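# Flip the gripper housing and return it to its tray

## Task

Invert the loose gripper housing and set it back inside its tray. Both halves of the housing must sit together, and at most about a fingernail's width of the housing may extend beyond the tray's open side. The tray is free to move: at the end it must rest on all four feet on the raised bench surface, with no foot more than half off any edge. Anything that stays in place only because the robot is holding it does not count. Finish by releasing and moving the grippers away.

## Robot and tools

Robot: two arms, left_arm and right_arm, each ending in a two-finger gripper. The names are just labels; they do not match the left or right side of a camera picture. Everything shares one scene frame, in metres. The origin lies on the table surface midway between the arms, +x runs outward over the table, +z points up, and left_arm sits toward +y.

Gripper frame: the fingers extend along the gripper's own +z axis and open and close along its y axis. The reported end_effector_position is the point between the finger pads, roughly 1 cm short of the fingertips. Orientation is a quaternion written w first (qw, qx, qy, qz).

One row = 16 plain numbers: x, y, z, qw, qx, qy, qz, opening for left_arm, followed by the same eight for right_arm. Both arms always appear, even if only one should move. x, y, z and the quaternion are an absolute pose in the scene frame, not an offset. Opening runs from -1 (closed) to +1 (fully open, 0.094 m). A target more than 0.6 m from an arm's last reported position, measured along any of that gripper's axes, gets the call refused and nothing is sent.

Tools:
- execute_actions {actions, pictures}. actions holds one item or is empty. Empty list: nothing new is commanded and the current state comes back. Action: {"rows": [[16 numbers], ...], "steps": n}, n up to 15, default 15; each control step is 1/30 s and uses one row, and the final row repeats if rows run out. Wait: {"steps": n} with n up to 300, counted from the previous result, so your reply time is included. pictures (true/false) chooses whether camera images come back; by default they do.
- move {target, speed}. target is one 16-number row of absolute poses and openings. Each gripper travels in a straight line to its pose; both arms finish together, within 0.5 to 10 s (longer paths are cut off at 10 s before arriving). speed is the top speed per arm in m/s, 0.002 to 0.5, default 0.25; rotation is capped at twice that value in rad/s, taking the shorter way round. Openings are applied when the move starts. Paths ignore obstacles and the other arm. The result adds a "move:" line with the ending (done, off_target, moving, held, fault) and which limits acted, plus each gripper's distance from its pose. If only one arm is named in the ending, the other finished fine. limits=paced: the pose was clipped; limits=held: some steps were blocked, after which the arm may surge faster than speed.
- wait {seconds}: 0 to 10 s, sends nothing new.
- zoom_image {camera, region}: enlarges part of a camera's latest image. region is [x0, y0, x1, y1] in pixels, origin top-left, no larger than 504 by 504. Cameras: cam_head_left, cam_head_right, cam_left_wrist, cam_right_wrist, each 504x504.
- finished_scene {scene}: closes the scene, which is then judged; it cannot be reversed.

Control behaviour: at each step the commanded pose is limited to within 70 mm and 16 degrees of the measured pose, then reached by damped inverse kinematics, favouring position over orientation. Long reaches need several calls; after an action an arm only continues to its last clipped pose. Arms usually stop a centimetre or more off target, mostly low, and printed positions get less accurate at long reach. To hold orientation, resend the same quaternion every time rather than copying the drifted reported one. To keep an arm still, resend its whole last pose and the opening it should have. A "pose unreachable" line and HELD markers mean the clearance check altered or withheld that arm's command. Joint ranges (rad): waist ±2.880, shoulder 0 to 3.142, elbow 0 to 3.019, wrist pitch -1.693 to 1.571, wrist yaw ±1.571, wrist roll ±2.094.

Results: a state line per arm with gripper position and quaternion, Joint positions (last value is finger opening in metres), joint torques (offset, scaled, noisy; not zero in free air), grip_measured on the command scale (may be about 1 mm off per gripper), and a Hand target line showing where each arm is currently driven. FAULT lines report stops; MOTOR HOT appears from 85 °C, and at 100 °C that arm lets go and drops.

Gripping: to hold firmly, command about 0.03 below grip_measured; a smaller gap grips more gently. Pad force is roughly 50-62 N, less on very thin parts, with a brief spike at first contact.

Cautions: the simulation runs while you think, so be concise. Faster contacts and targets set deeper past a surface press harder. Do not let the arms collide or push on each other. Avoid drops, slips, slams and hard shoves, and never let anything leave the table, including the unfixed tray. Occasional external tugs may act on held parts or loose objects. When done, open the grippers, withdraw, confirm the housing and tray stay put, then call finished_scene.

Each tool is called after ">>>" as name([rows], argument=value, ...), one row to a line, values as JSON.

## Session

>>> execute_actions(actions=[])

Scene clock: 0.00 s of 5467.00 s.
left_arm: end_effector_position=(+0.4849, +0.3313, +0.1989) grip_measured=+1.000 end_effector_quat_wxyz=(+0.183, +0.113, +0.977, -0.009) | right_arm: end_effector_position=(+0.1433, +0.1023, +0.1248) grip_measured=+1.000 end_effector_quat_wxyz=(+0.021, +0.177, +0.982, +0.066)
Joint positions: left_arm=[ 0.147  1.38   1.151 -0.984  0.09   0.3    0.094] | right_arm=[ 1.324  1.37   0.976 -1.039  0.02   1.586  0.094]
Joint velocities: left_arm=[-0.005 -0.015 -0.012  0.017 -0.037 -0.051  0.   ] | right_arm=[-0.005 -0.015  0.007  0.012  0.022 -0.022  0.   ]
Joint torques (N m, as the arm reports them, + toward a larger angle): no reading
Hand target (left_arm): +0.493, +0.332, +0.211; +0.196, +0.113, +0.974, -0.007
Hand target (right_arm): +0.146, +0.110, +0.131; +0.022, +0.177, +0.981, +0.075

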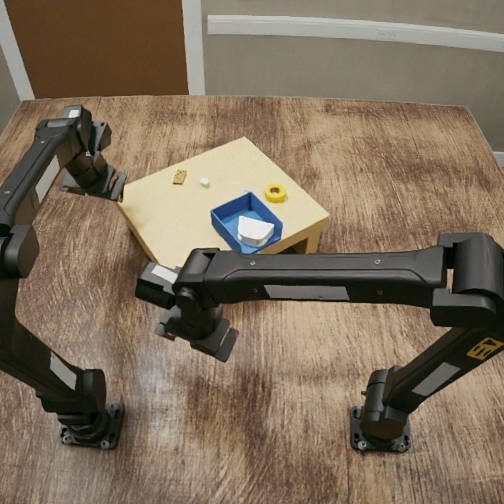

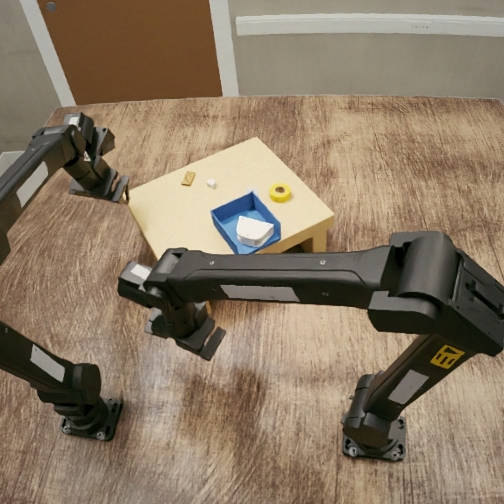

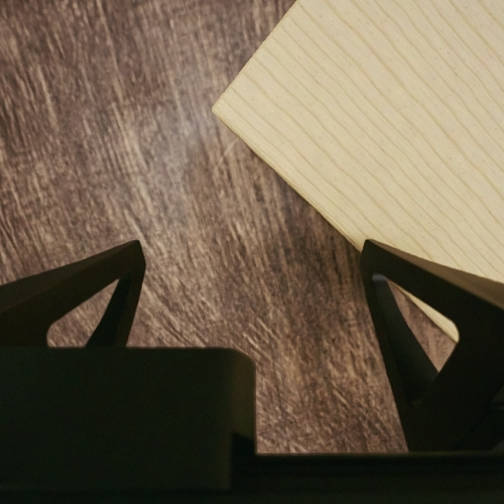

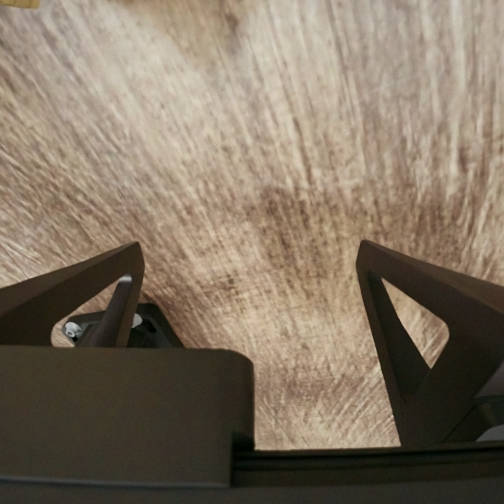

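>>> move(target=[0.46,0.3,0.3,0.267,0.441,0.846,-0.139,0,0.22,-0.05,0.33,0.288,-0.271,0.914,0.085,1], speed=0.3)

>>> move(target=[0.42,0.18,0.28,0.267,0.441,0.846,-0.139,0,0.42,-0.03,0.34,0.288,-0.271,0.914,0.085,1], speed=0.3)

Scene clock: 8.43 s of 5467.00 s.
left_arm: end_effector_position=(+0.4491, +0.2947, +0.2829) grip_measured=+0.002 end_effector_quat_wxyz=(+0.252, +0.438, +0.850, -0.149) | right_arm: end_effector_position=(+0.2152, -0.0578, +0.3166) grip_measured=+1.000 end_effector_quat_wxyz=(+0.283, -0.273, +0.917, +0.073)
Joint positions: left_arm=[ 0.241  1.321  1.276 -1.279  0.546  1.062  0.047] | right_arm=[ 1.014  0.764  0.976 -1.223  0.209  0.282  0.094]
Joint velocities: left_arm=[-0.015 -0.005 -0.007  0.002 -0.007  0.051 -0.   ] | right_arm=[-0.005  0.005 -0.002  0.007 -0.007 -0.037  0.   ]
Joint torques (N m, as the arm reports them, + toward a larger angle): left_arm=[  2.11 -10.1   13.39   0.57   0.49   0.05] | right_arm=[-0.4  -1.36 10.92  1.28  0.   -0.15]
Hand target (left_arm): +0.458, +0.300, +0.300; +0.265, +0.441, +0.846, -0.138
Hand target (right_arm): +0.219, -0.056, +0.332; +0.293, -0.273, +0.913, +0.080
Off the commanded pose (left_arm): 0.021 m, 2 deg.
Off the commanded pose (right_arm): 0.016 m, 2 deg.
After step 90, 2.97 s passed at rest.
move: off_target (left_arm, right_arm)

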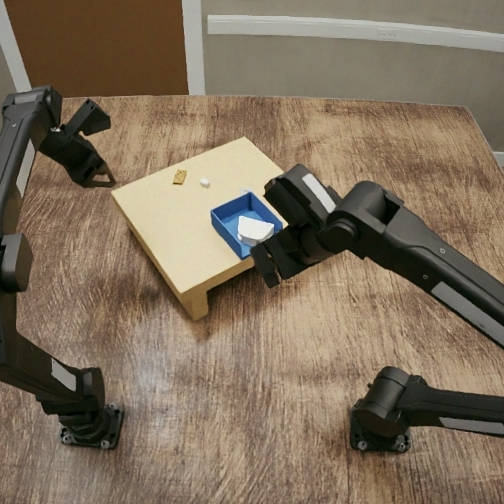

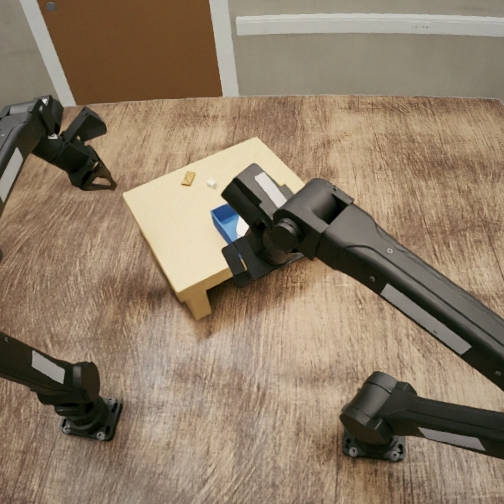

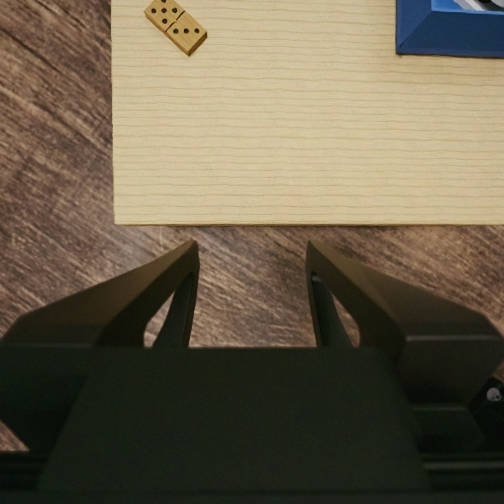

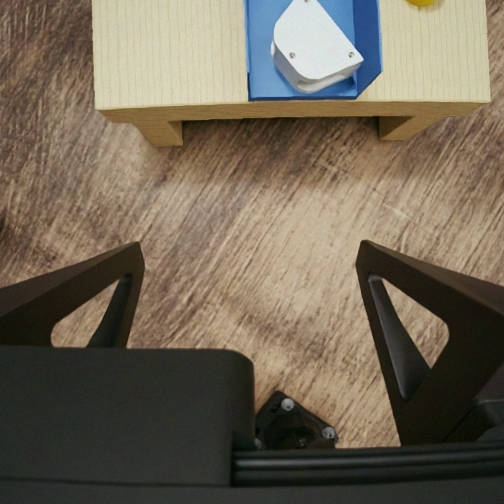

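Scene clock: 9.70 s of 5467.00 s.
left_arm: end_effector_position=(+0.4184, +0.1773, +0.2757) grip_measured=+0.002 end_effector_quat_wxyz=(+0.258, +0.445, +0.845, -0.145) | right_arm: end_effector_position=(+0.4121, -0.0375, +0.3139) grip_measured=+1.000 end_effector_quat_wxyz=(+0.266, -0.269, +0.923, +0.074)
Joint positions: left_arm=[-0.07   1.197  1.137 -1.092  0.445  0.741  0.047] | right_arm=[ 0.613  1.223  1.257 -1.046 -0.018 -0.042  0.094]
Joint velocities: left_arm=[-0.015 -0.015  0.017  0.017  0.037  0.022 -0.001] | right_arm=[ 0.005 -0.005 -0.007  0.007 -0.037 -0.022  0.   ]
Joint torques (N m, as the arm reports them, + toward a larger angle): left_arm=[ 1.42 -9.57  9.94  1.9   0.17 -0.13] | right_arm=[ 0.23 -8.96 12.28  1.65 -0.17 -0.17]
Hand target (left_arm): +0.421, +0.178, +0.281; +0.268, +0.440, +0.845, -0.141
Hand target (right_arm): +0.421, -0.032, +0.341; +0.292, -0.273, +0.913, +0.081
Off the commanded pose (left_arm): 0.005 m, 1 deg.
Off the commanded pose (right_arm): 0.028 m, 3 deg.
move: off_target (right_arm)

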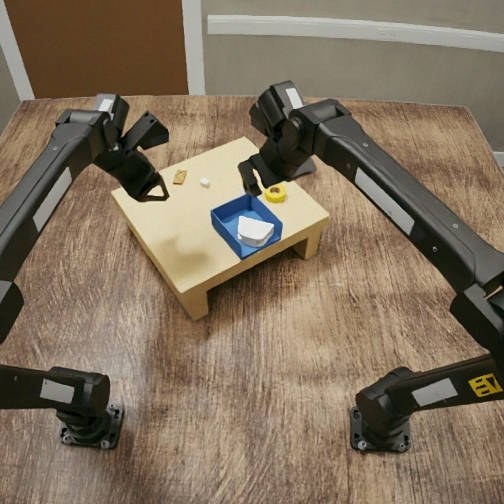

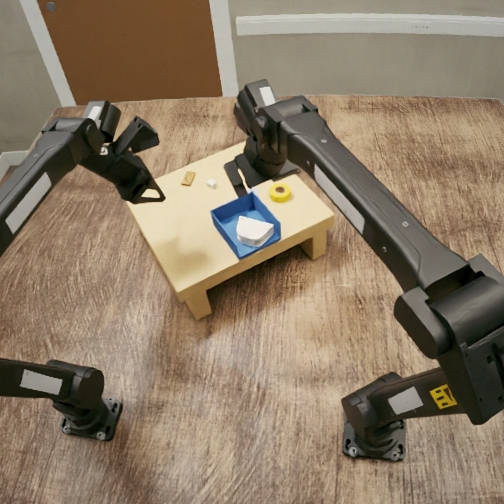

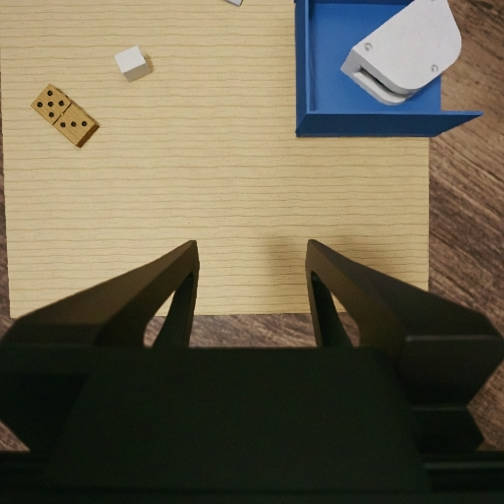

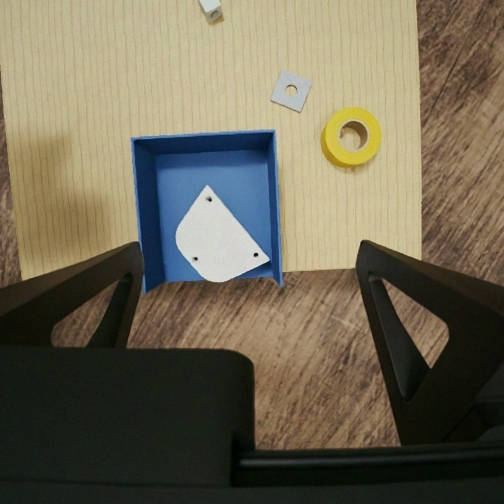

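>>> move(target=[0.385,0.15,0.28,0.267,0.441,0.846,-0.139,0,0.408,-0.007,0.235,0.287,-0.287,0.910,0.090,-1], speed=0.15)

Scene clock: 16.57 s of 5467.00 s.
left_arm: end_effector_position=(+0.3827, +0.1517, +0.2770) grip_measured=+0.002 end_effector_quat_wxyz=(+0.259, +0.442, +0.847, -0.141) | right_arm: end_effector_position=(+0.4082, -0.0096, +0.2388) grip_measured=-0.986 end_effector_quat_wxyz=(+0.286, -0.289, +0.909, +0.088)
Joint positions: left_arm=[-0.166  1.104  1.067 -1.071  0.396  0.641  0.047] | right_arm=[ 0.667  1.243  1.058 -0.777 -0.018 -0.035  0.001]
Joint velocities: left_arm=[ 0.005 -0.005  0.002 -0.002  0.081 -0.051  0.   ] | right_arm=[-0.005 -0.005 -0.007 -0.022  0.007 -0.081 -0.001]
Joint torques (N m, as the arm reports them, + toward a larger angle): left_arm=[ 0.66 -7.74  9.98  2.    0.13 -0.11] | right_arm=[ 0.81 -8.46  8.25  2.04  0.03  0.05]
Hand target (left_arm): +0.385, +0.149, +0.280; +0.267, +0.440, +0.846, -0.140
Hand target (right_arm): +0.409, -0.006, +0.235; +0.287, -0.287, +0.910, +0.090
Off the commanded pose (left_arm): 0.004 m, 1 deg.
Off the commanded pose (right_arm): 0.005 m, 0 deg.
After step 90, 2.90 s passed at rest.
move: done

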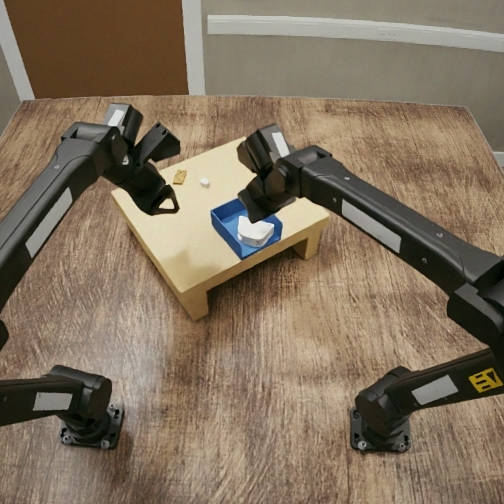

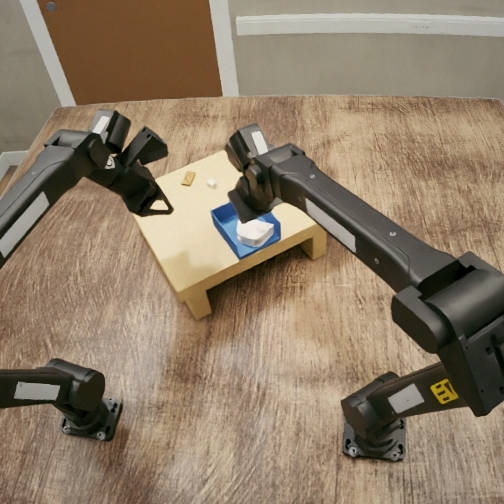

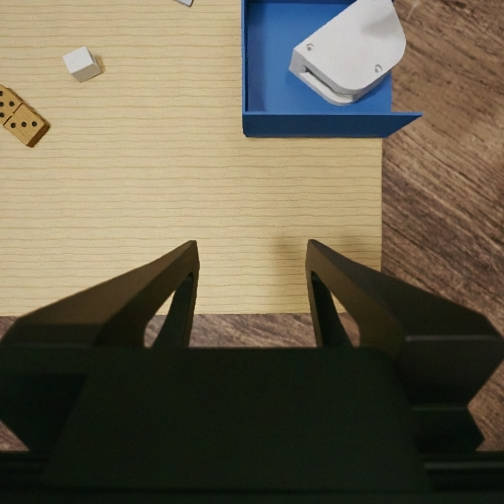

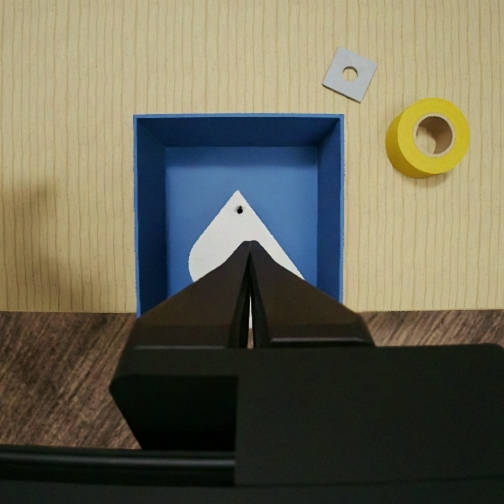

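>>> move(target=[0.385,0.15,0.28,0.267,0.441,0.846,-0.139,0,0.405,-0.010,0.172,0.287,-0.287,0.910,0.090,-1], speed=0.03)

Scene clock: 21.30 s of 5467.00 s.
left_arm: end_effector_position=(+0.3828, +0.1519, +0.2769) grip_measured=+0.002 end_effector_quat_wxyz=(+0.259, +0.441, +0.848, -0.141) | right_arm: end_effector_position=(+0.4111, -0.0077, +0.1980) grip_measured=-0.986 end_effector_quat_wxyz=(+0.310, -0.287, +0.901, +0.095)
Joint positions: left_arm=[-0.166  1.104  1.067 -1.071  0.395  0.638  0.047] | right_arm=[ 0.667  1.258  0.939 -0.592 -0.018 -0.035  0.001]
Joint velocities: left_arm=[-0.005  0.005 -0.012  0.007 -0.037  0.022  0.001] | right_arm=[-0.005 -0.005 -0.002 -0.002  0.037  0.007  0.001]
Joint torques (N m, as the arm reports them, + toward a larger angle): left_arm=[ 0.7  -7.73  9.98  1.96  0.14 -0.11] | right_arm=[ 0.65 -6.5   6.39  1.73  0.    0.  ]
Hand target (left_arm): +0.385, +0.150, +0.280; +0.267, +0.441, +0.846, -0.139
Hand target (right_arm): +0.405, -0.010, +0.172; +0.287, -0.287, +0.910, +0.090
Off the commanded pose (left_arm): 0.004 m, 1 deg.
Off the commanded pose (right_arm): 0.027 m, 3 deg.
move: off_target (right_arm)

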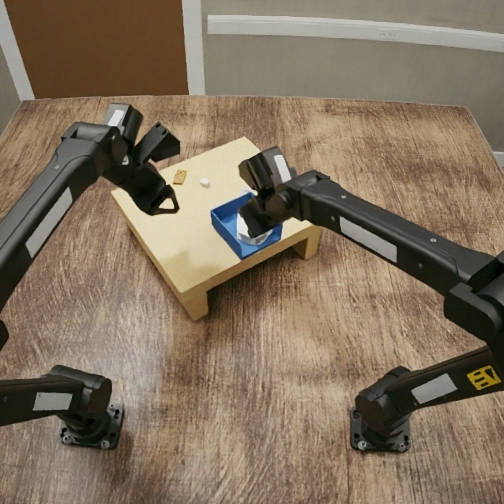

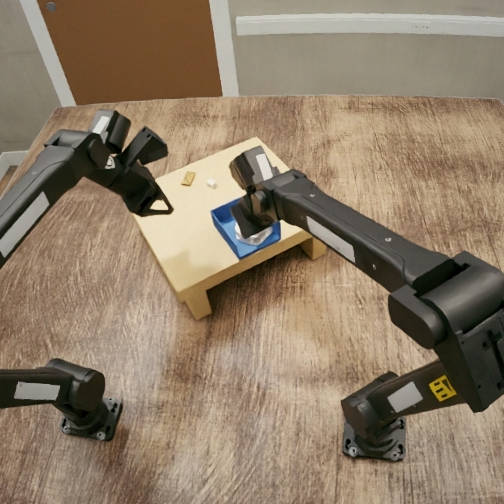

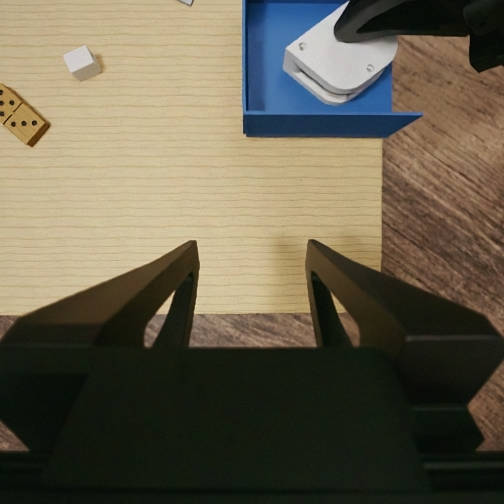

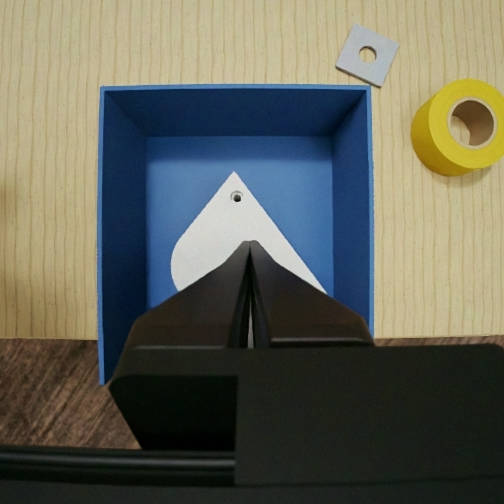

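>>> move(target=[0.385,0.15,0.28,0.267,0.441,0.846,-0.139,0,0.378,-0.024,0.170,0.287,-0.287,0.910,0.090,-1], speed=0.02)

Scene clock: 26.40 s of 5467.00 s.
left_arm: end_effector_position=(+0.3828, +0.1519, +0.2769) grip_measured=+0.002 end_effector_quat_wxyz=(+0.259, +0.441, +0.848, -0.141) | right_arm: end_effector_position=(+0.3902, -0.0204, +0.1974) grip_measured=-0.986 end_effector_quat_wxyz=(+0.316, -0.285, +0.900, +0.097)
Joint positions: left_arm=[-0.166  1.104  1.067 -1.071  0.395  0.638  0.047] | right_arm=[ 0.669  1.185  0.873 -0.586 -0.018 -0.03   0.001]
Joint velocities: left_arm=[-0.015 -0.015  0.012 -0.002  0.022  0.022 -0.001] | right_arm=[-0.005 -0.015 -0.002  0.012 -0.022  0.007 -0.001]
Joint torques (N m, as the arm reports them, + toward a larger angle): left_arm=[ 0.73 -7.73 10.    1.93  0.14 -0.11] | right_arm=[ 1.18 -6.31  5.73  1.24  0.15  0.04]
Hand target (left_arm): +0.385, +0.150, +0.280; +0.267, +0.441, +0.846, -0.139
Hand target (right_arm): +0.378, -0.024, +0.171; +0.287, -0.287, +0.910, +0.090
Off the commanded pose (left_arm): 0.004 m, 1 deg.
Off the commanded pose (right_arm): 0.030 m, 4 deg.
move: off_target (right_arm)

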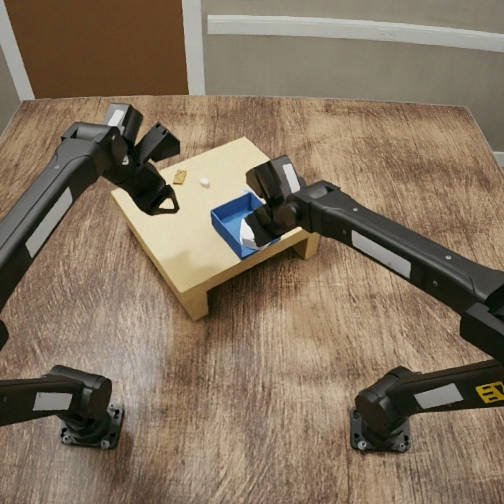

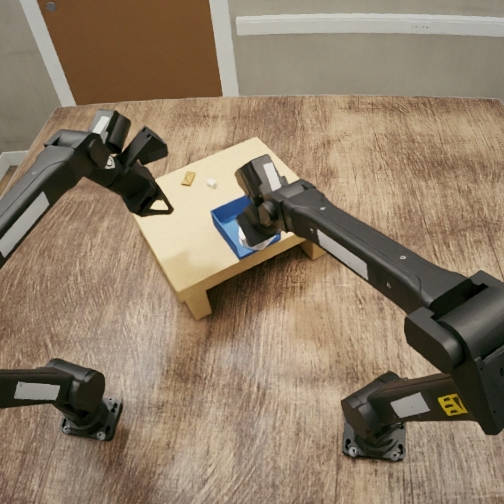

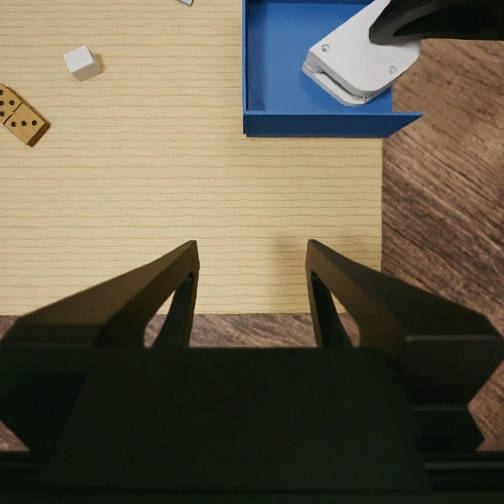

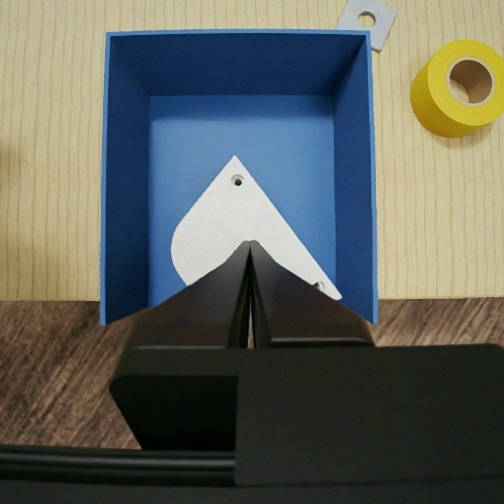

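>>> move(target=[0.385,0.15,0.28,0.267,0.441,0.846,-0.139,0,0.366,-0.032,0.164,0.287,-0.287,0.910,0.090,-1], speed=0.02)

Scene clock: 33.83 s of 5467.00 s.
left_arm: end_effector_position=(+0.3828, +0.1519, +0.2769) grip_measured=+0.002 end_effector_quat_wxyz=(+0.259, +0.441, +0.848, -0.141) | right_arm: end_effector_position=(+0.3801, -0.0270, +0.1970) grip_measured=-0.986 end_effector_quat_wxyz=(+0.322, -0.284, +0.898, +0.099)
Joint positions: left_arm=[-0.166  1.104  1.067 -1.071  0.395  0.638  0.047] | right_arm=[ 0.669  1.144  0.835 -0.573 -0.018 -0.03   0.001]
Joint velocities: left_arm=[-0.005  0.005 -0.017 -0.022  0.051  0.007 -0.   ] | right_arm=[-0.005  0.005  0.007 -0.007 -0.007  0.007  0.   ]
Joint torques (N m, as the arm reports them, + toward a larger angle): left_arm=[ 0.89 -7.62  9.93  1.96  0.13 -0.12] | right_arm=[ 1.27 -5.2   5.34  1.06  0.13  0.03]
Hand target (left_arm): +0.385, +0.150, +0.280; +0.267, +0.441, +0.846, -0.139
Hand target (right_arm): +0.366, -0.032, +0.165; +0.287, -0.287, +0.910, +0.090
Off the commanded pose (left_arm): 0.004 m, 1 deg.
Off the commanded pose (right_arm): 0.036 m, 4 deg.
After step 90, 2.07 s passed at rest.
move: off_target (right_arm)

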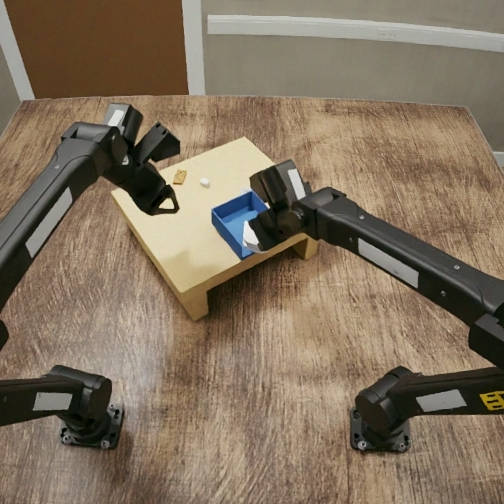

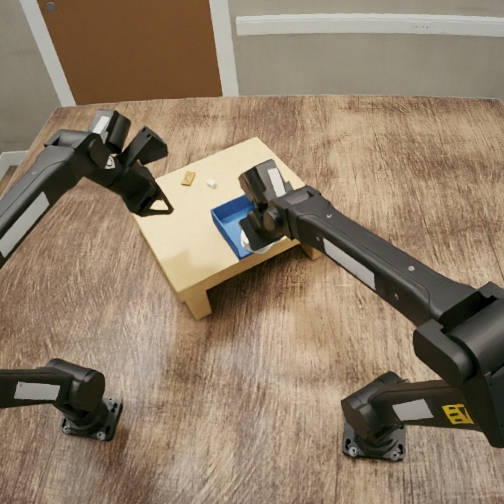

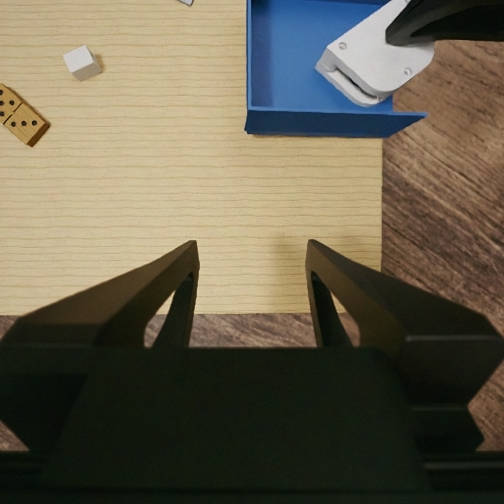

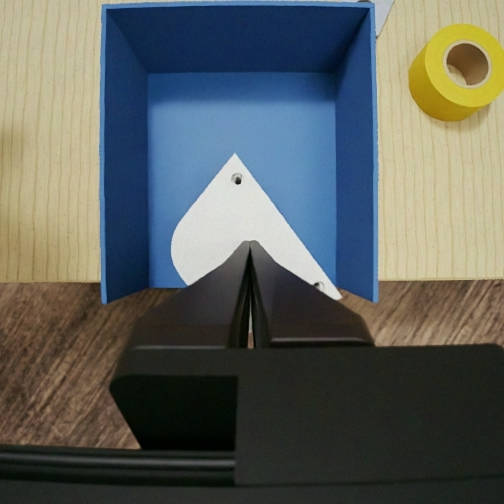

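>>> move(target=[0.385,0.15,0.28,0.267,0.441,0.846,-0.139,0,0.384,-0.024,0.225,0.335,-0.283,0.893,0.104,-1], speed=0.03)

>>> move(target=[0.385,0.15,0.28,0.267,0.441,0.846,-0.139,0,0.400,-0.010,0.225,0.335,-0.283,0.893,0.104,-1], speed=0.04)

Scene clock: 37.77 s of 5467.00 s.
left_arm: end_effector_position=(+0.3828, +0.1519, +0.2769) grip_measured=+0.002 end_effector_quat_wxyz=(+0.259, +0.441, +0.848, -0.141) | right_arm: end_effector_position=(+0.3738, -0.0311, +0.1994) grip_measured=-0.986 end_effector_quat_wxyz=(+0.315, -0.285, +0.900, +0.097)
Joint positions: left_arm=[-0.166  1.104  1.067 -1.071  0.395  0.638  0.047] | right_arm=[ 0.669  1.127  0.835 -0.606 -0.018 -0.03   0.001]
Joint velocities: left_arm=[-0.005 -0.005  0.002 -0.002  0.051 -0.051 -0.   ] | right_arm=[ 0.005 -0.015 -0.017 -0.012  0.007  0.051 -0.   ]
Joint torques (N m, as the arm reports them, + toward a larger angle): left_arm=[ 0.85 -7.67  9.96  1.9   0.13 -0.11] | right_arm=[ 0.35 -7.71 11.7   1.22 -0.09 -0.07]
Hand target (left_arm): +0.385, +0.150, +0.280; +0.267, +0.441, +0.846, -0.139
Hand target (right_arm): +0.383, -0.025, +0.225; +0.335, -0.283, +0.893, +0.104
Off the commanded pose (left_arm): 0.004 m, 1 deg.
Off the commanded pose (right_arm): 0.028 m, 3 deg.
move: off_target (right_arm)

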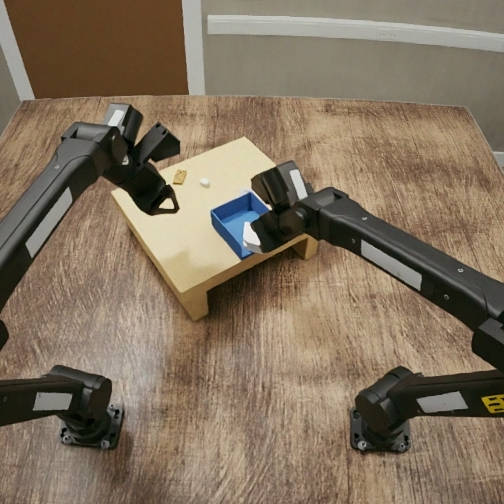

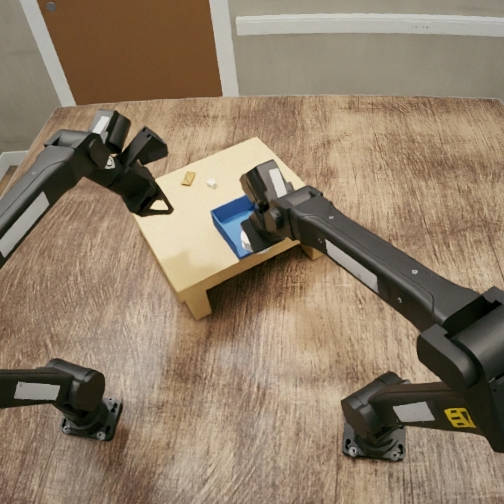

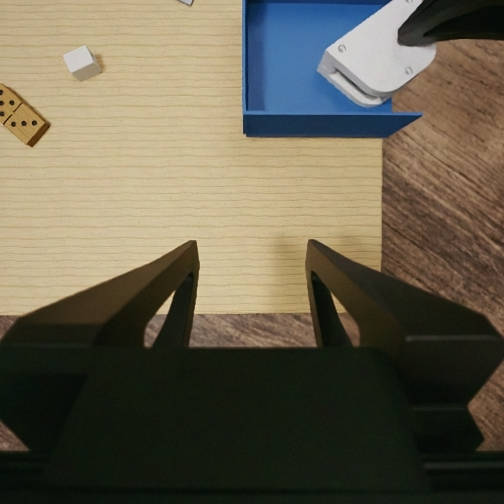

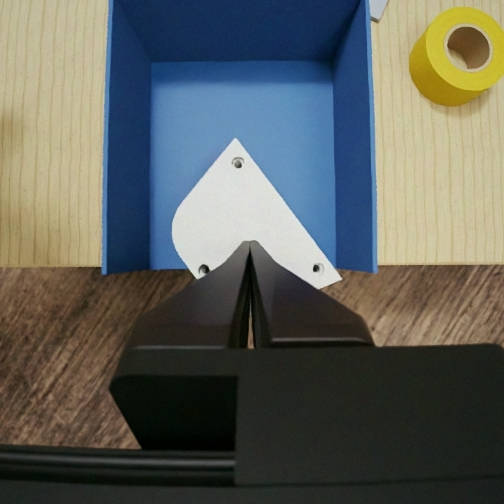

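Scene clock: 39.17 s of 5467.00 s.
left_arm: end_effector_position=(+0.3828, +0.1519, +0.2769) grip_measured=+0.002 end_effector_quat_wxyz=(+0.259, +0.441, +0.848, -0.141) | right_arm: end_effector_position=(+0.3857, -0.0233, +0.2033) grip_measured=-0.986 end_effector_quat_wxyz=(+0.316, -0.285, +0.900, +0.097)
Joint positions: left_arm=[-0.166  1.104  1.067 -1.071  0.395  0.638  0.047] | right_arm=[ 0.669  1.164  0.873 -0.606 -0.018 -0.03   0.001]
Joint velocities: left_arm=[-0.005  0.005 -0.007  0.002  0.022 -0.066 -0.002] | right_arm=[-0.005  0.005 -0.002  0.002  0.007  0.037 -0.001]
Joint torques (N m, as the arm reports them, + toward a larger angle): left_arm=[ 0.77 -7.76  9.99  1.97  0.14 -0.11] | right_arm=[ 1.07 -6.16 12.19  1.75  0.1   0.  ]
Hand target (left_arm): +0.385, +0.150, +0.280; +0.267, +0.441, +0.846, -0.139
Hand target (right_arm): +0.398, -0.011, +0.226; +0.335, -0.283, +0.893, +0.104
Off the commanded pose (left_arm): 0.004 m, 1 deg.
Off the commanded pose (right_arm): 0.029 m, 2 deg.
move: off_target (right_arm)

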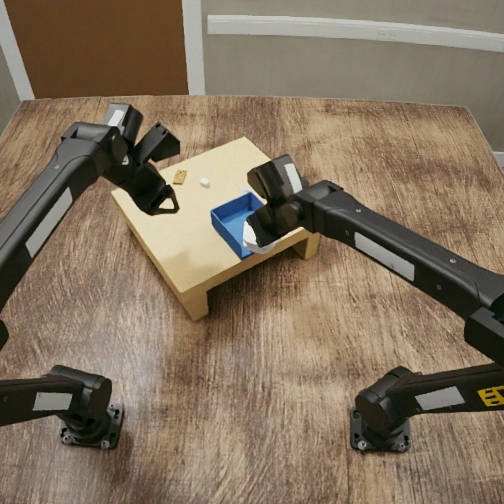

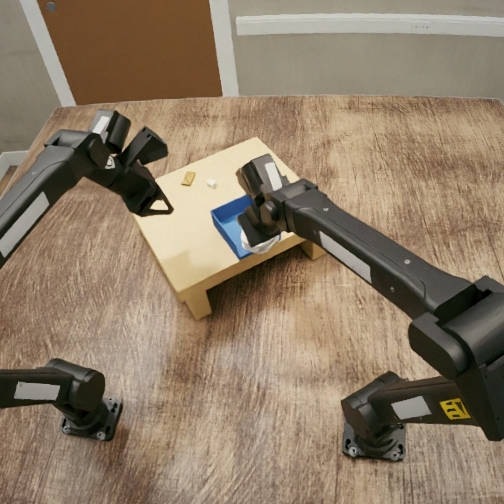

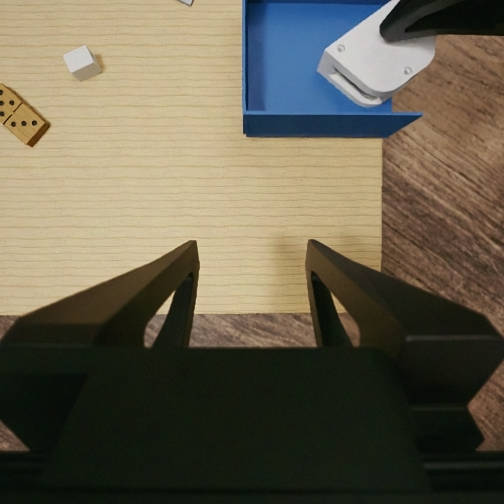

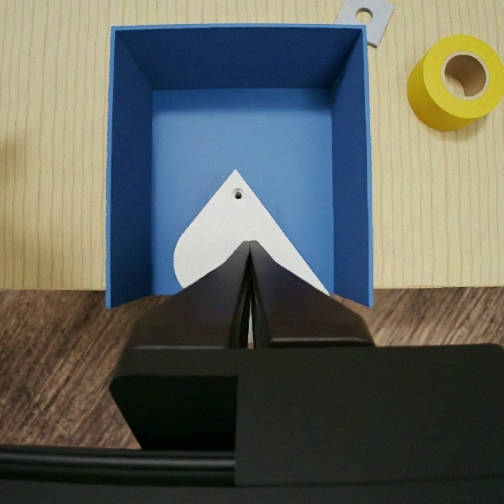

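>>> move(target=[0.385,0.15,0.28,0.267,0.441,0.846,-0.139,0,0.405,-0.004,0.225,0.335,-0.283,0.893,0.104,-1], speed=0.04)

>>> move(target=[0.385,0.15,0.28,0.267,0.441,0.846,-0.139,0,0.380,-0.022,0.166,0.287,-0.287,0.910,0.090,-1], speed=0.02)

Scene clock: 43.87 s of 5467.00 s.
left_arm: end_effector_position=(+0.3828, +0.1519, +0.2769) grip_measured=+0.002 end_effector_quat_wxyz=(+0.259, +0.441, +0.848, -0.141) | right_arm: end_effector_position=(+0.3896, -0.0177, +0.2026) grip_measured=-0.986 end_effector_quat_wxyz=(+0.314, -0.287, +0.900, +0.097)
Joint positions: left_arm=[-0.166  1.104  1.067 -1.071  0.395  0.638  0.047] | right_arm=[ 0.675  1.185  0.889 -0.606 -0.016 -0.029  0.001]
Joint velocities: left_arm=[-0.005 -0.015  0.007 -0.002 -0.051 -0.007 -0.001] | right_arm=[-0.005  0.015 -0.002  0.007  0.051  0.007  0.   ]
Joint torques (N m, as the arm reports them, + toward a larger angle): left_arm=[ 0.91 -7.61  9.96  1.95  0.14 -0.11] | right_arm=[ 1.01 -6.85 12.2   1.92  0.16  0.03]
Hand target (left_arm): +0.385, +0.150, +0.280; +0.267, +0.441, +0.846, -0.139
Hand target (right_arm): +0.403, -0.005, +0.225; +0.335, -0.283, +0.893, +0.104
Off the commanded pose (left_arm): 0.004 m, 1 deg.
Off the commanded pose (right_arm): 0.030 m, 3 deg.
After step 90, 0.53 s passed at rest.
move: off_target (right_arm)

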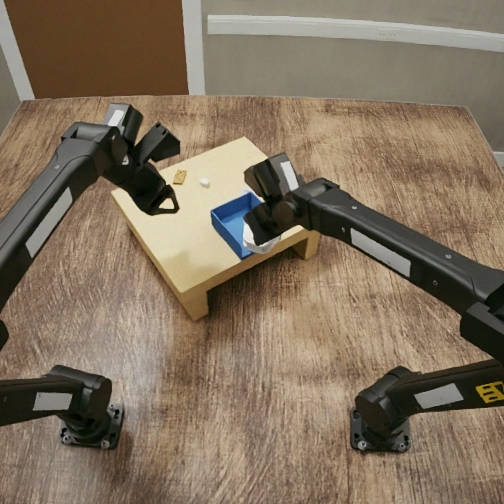

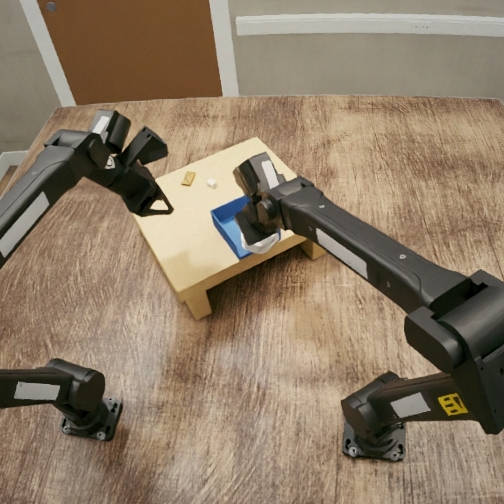

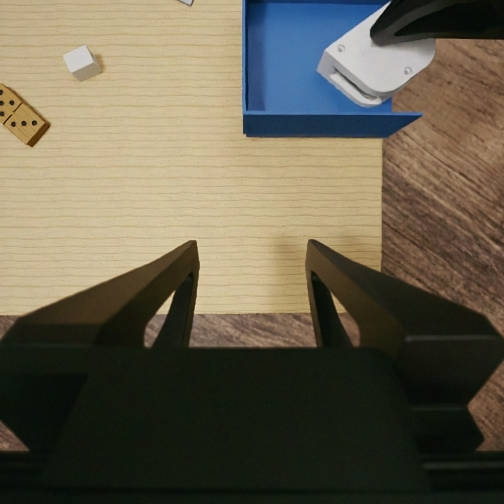

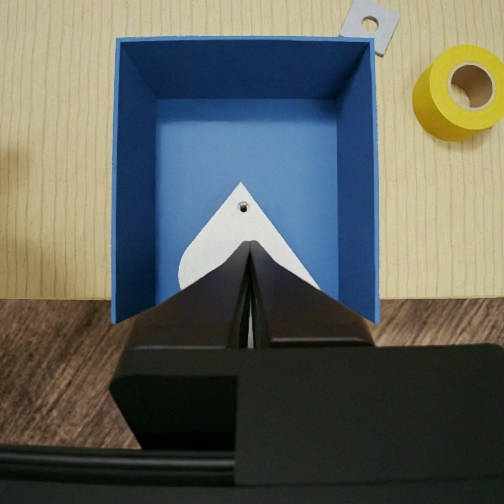

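Scene clock: 46.00 s of 5467.00 s.
left_arm: end_effector_position=(+0.3828, +0.1519, +0.2769) grip_measured=+0.002 end_effector_quat_wxyz=(+0.259, +0.441, +0.848, -0.141) | right_arm: end_effector_position=(+0.3890, -0.0181, +0.1971) grip_measured=-0.986 end_effector_quat_wxyz=(+0.317, -0.286, +0.899, +0.098)
Joint positions: left_arm=[-0.166  1.104  1.067 -1.071  0.395  0.638  0.047] | right_arm=[ 0.675  1.185  0.871 -0.581 -0.016 -0.029  0.001]
Joint velocities: left_arm=[-0.015 -0.005  0.012 -0.007 -0.022 -0.037  0.   ] | right_arm=[-0.005 -0.005  0.002 -0.027  0.007 -0.007 -0.001]
Joint torques (N m, as the arm reports them, + toward a larger angle): left_arm=[ 0.86 -7.7   9.99  1.98  0.13 -0.11] | right_arm=[ 0.8  -5.33  5.76  1.52  0.11  0.03]
Hand target (left_arm): +0.385, +0.150, +0.280; +0.267, +0.441, +0.846, -0.139
Hand target (right_arm): +0.380, -0.022, +0.167; +0.287, -0.287, +0.910, +0.090
Off the commanded pose (left_arm): 0.004 m, 1 deg.
Off the commanded pose (right_arm): 0.033 m, 4 deg.
move: off_target (right_arm)

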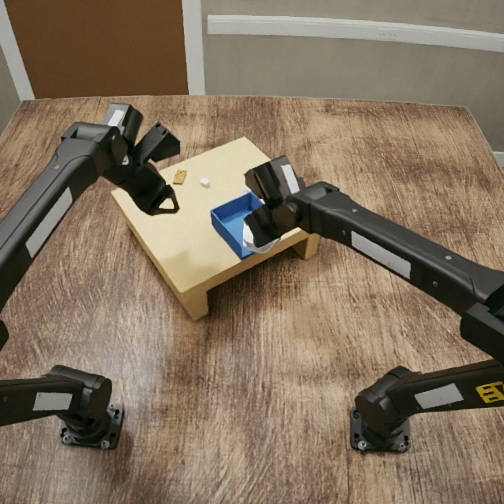

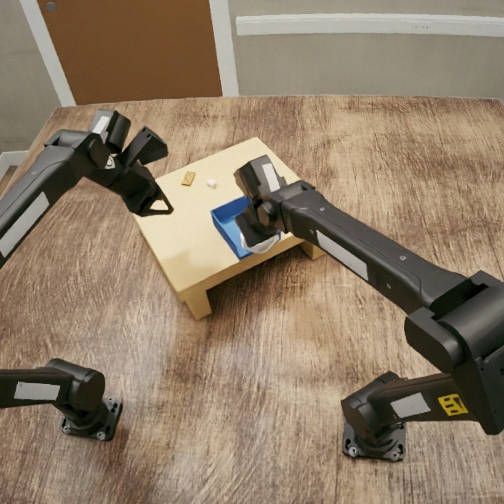

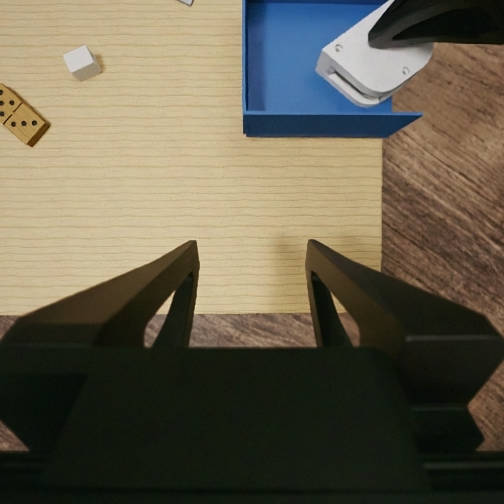

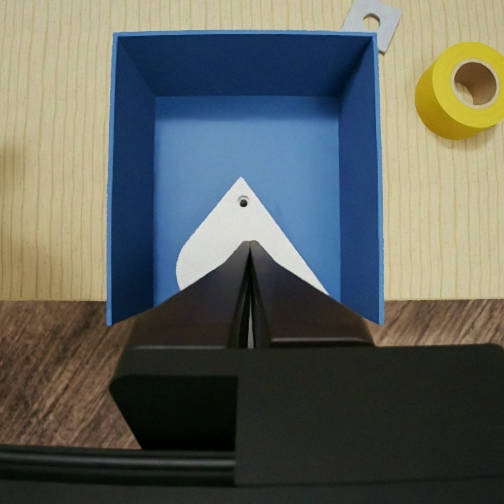

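>>> move(target=[0.385,0.15,0.28,0.267,0.441,0.846,-0.139,0,0.368,-0.030,0.164,0.287,-0.287,0.910,0.090,-1], speed=0.02)

>>> move(target=[0.385,0.15,0.28,0.267,0.441,0.846,-0.139,0,0.392,-0.017,0.24,0.39,-0.275,0.870,0.123,-1], speed=0.04)

Scene clock: 50.63 s of 5467.00 s.
left_arm: end_effector_position=(+0.3828, +0.1519, +0.2769) grip_measured=+0.002 end_effector_quat_wxyz=(+0.259, +0.441, +0.848, -0.141) | right_arm: end_effector_position=(+0.3812, -0.0232, +0.1970) grip_measured=-0.986 end_effector_quat_wxyz=(+0.322, -0.286, +0.897, +0.100)
Joint positions: left_arm=[-0.166  1.104  1.067 -1.071  0.395  0.638  0.047] | right_arm=[ 0.675  1.153  0.841 -0.571 -0.016 -0.029  0.001]
Joint velocities: left_arm=[-0.005 -0.005 -0.007  0.002  0.007 -0.007 -0.001] | right_arm=[-0.005 -0.005 -0.012 -0.002  0.051 -0.022 -0.001]
Joint torques (N m, as the arm reports them, + toward a larger angle): left_arm=[ 0.81 -7.7   9.97  1.94  0.13 -0.12] | right_arm=[ 0.82 -5.62  5.35  1.08  0.1   0.03]
Hand target (left_arm): +0.385, +0.150, +0.280; +0.267, +0.441, +0.846, -0.139
Hand target (right_arm): +0.368, -0.030, +0.165; +0.287, -0.287, +0.910, +0.090
Off the commanded pose (left_arm): 0.004 m, 1 deg.
Off the commanded pose (right_arm): 0.036 m, 4 deg.
move: off_target (right_arm)

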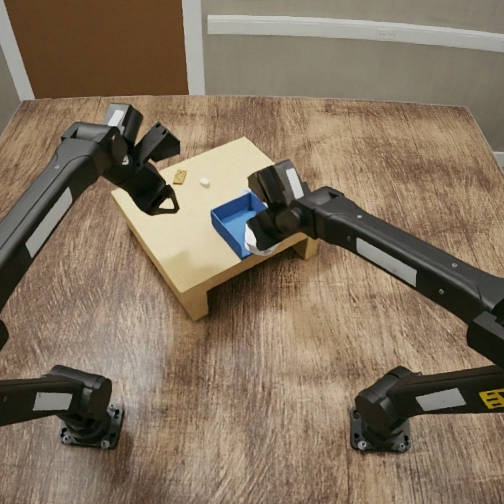

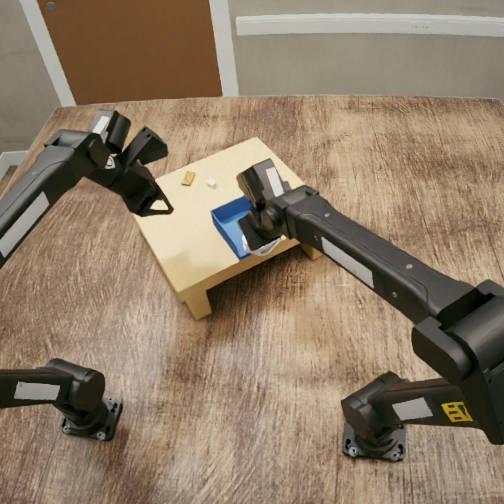

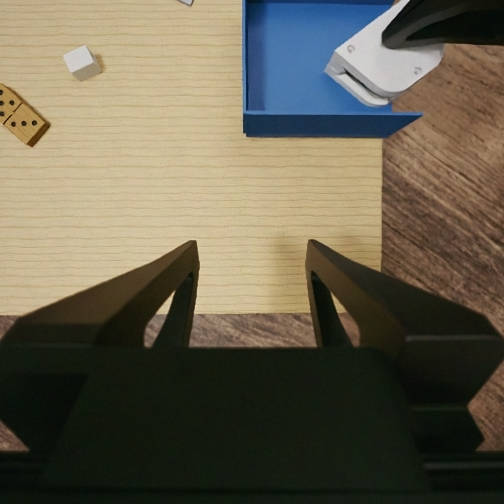

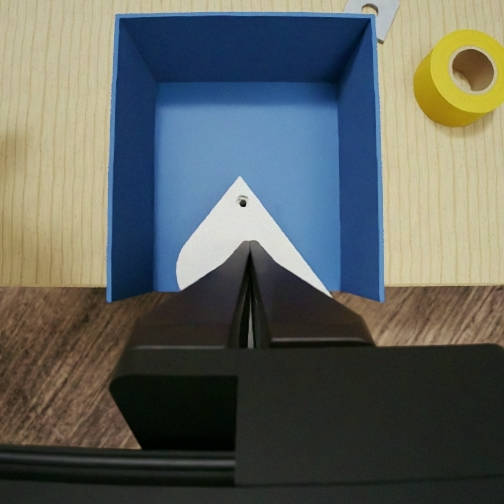

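Scene clock: 52.83 s of 5467.00 s.
left_arm: end_effector_position=(+0.3828, +0.1519, +0.2769) grip_measured=+0.002 end_effector_quat_wxyz=(+0.259, +0.441, +0.848, -0.141) | right_arm: end_effector_position=(+0.3883, -0.0181, +0.2333) grip_measured=-0.986 end_effector_quat_wxyz=(+0.380, -0.280, +0.874, +0.117)
Joint positions: left_arm=[-0.166  1.104  1.067 -1.071  0.395  0.638  0.047] | right_arm=[ 0.675  1.098  0.841 -0.497 -0.018 -0.029  0.001]
Joint velocities: left_arm=[-0.015 -0.005 -0.007  0.002 -0.022  0.051  0.001] | right_arm=[-0.005  0.005  0.012 -0.002 -0.022  0.022  0.001]
Joint torques (N m, as the arm reports them, + toward a larger angle): left_arm=[ 0.82 -7.84  9.97  1.96  0.14 -0.11] | right_arm=[-0.11 -7.42  8.79  2.29 -0.16 -0.03]
Hand target (left_arm): +0.385, +0.150, +0.280; +0.267, +0.441, +0.846, -0.139
Hand target (right_arm): +0.391, -0.018, +0.241; +0.390, -0.275, +0.870, +0.122
Off the commanded pose (left_arm): 0.004 m, 1 deg.
Off the commanded pose (right_arm): 0.008 m, 2 deg.
move: done

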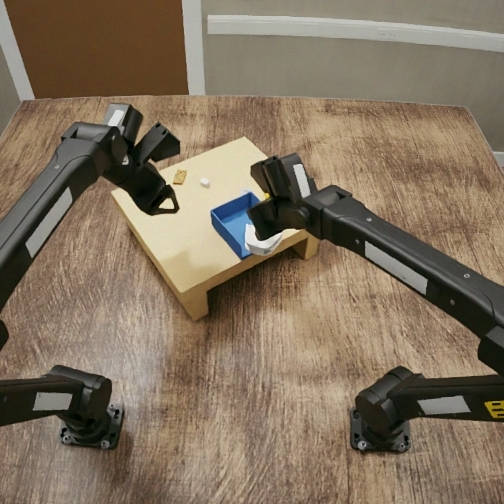

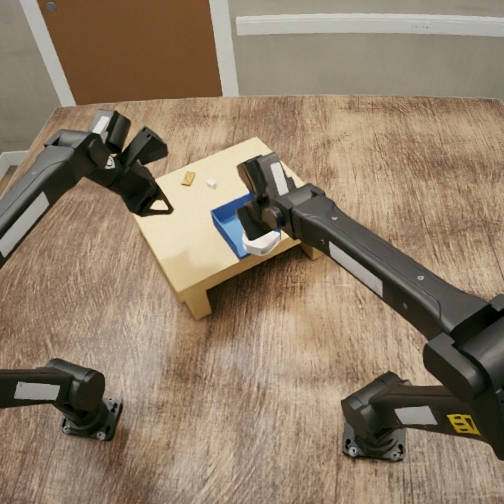

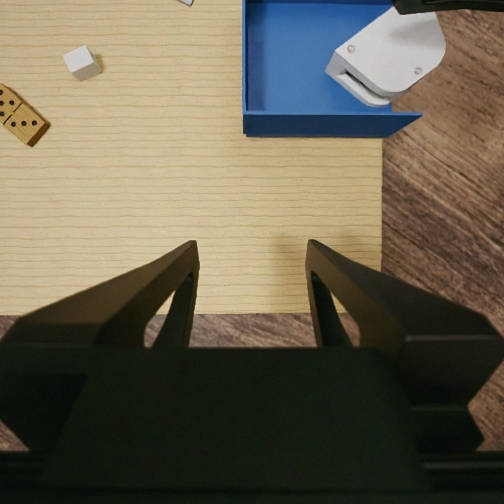

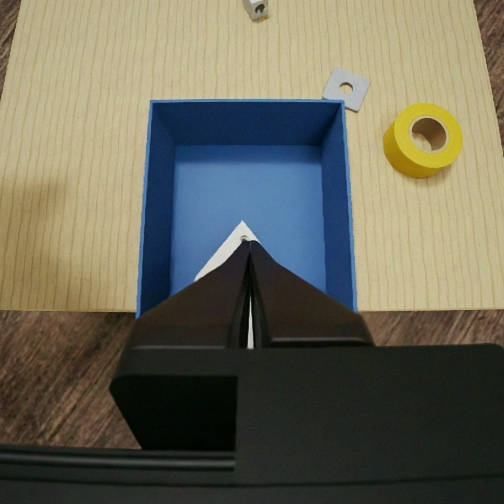

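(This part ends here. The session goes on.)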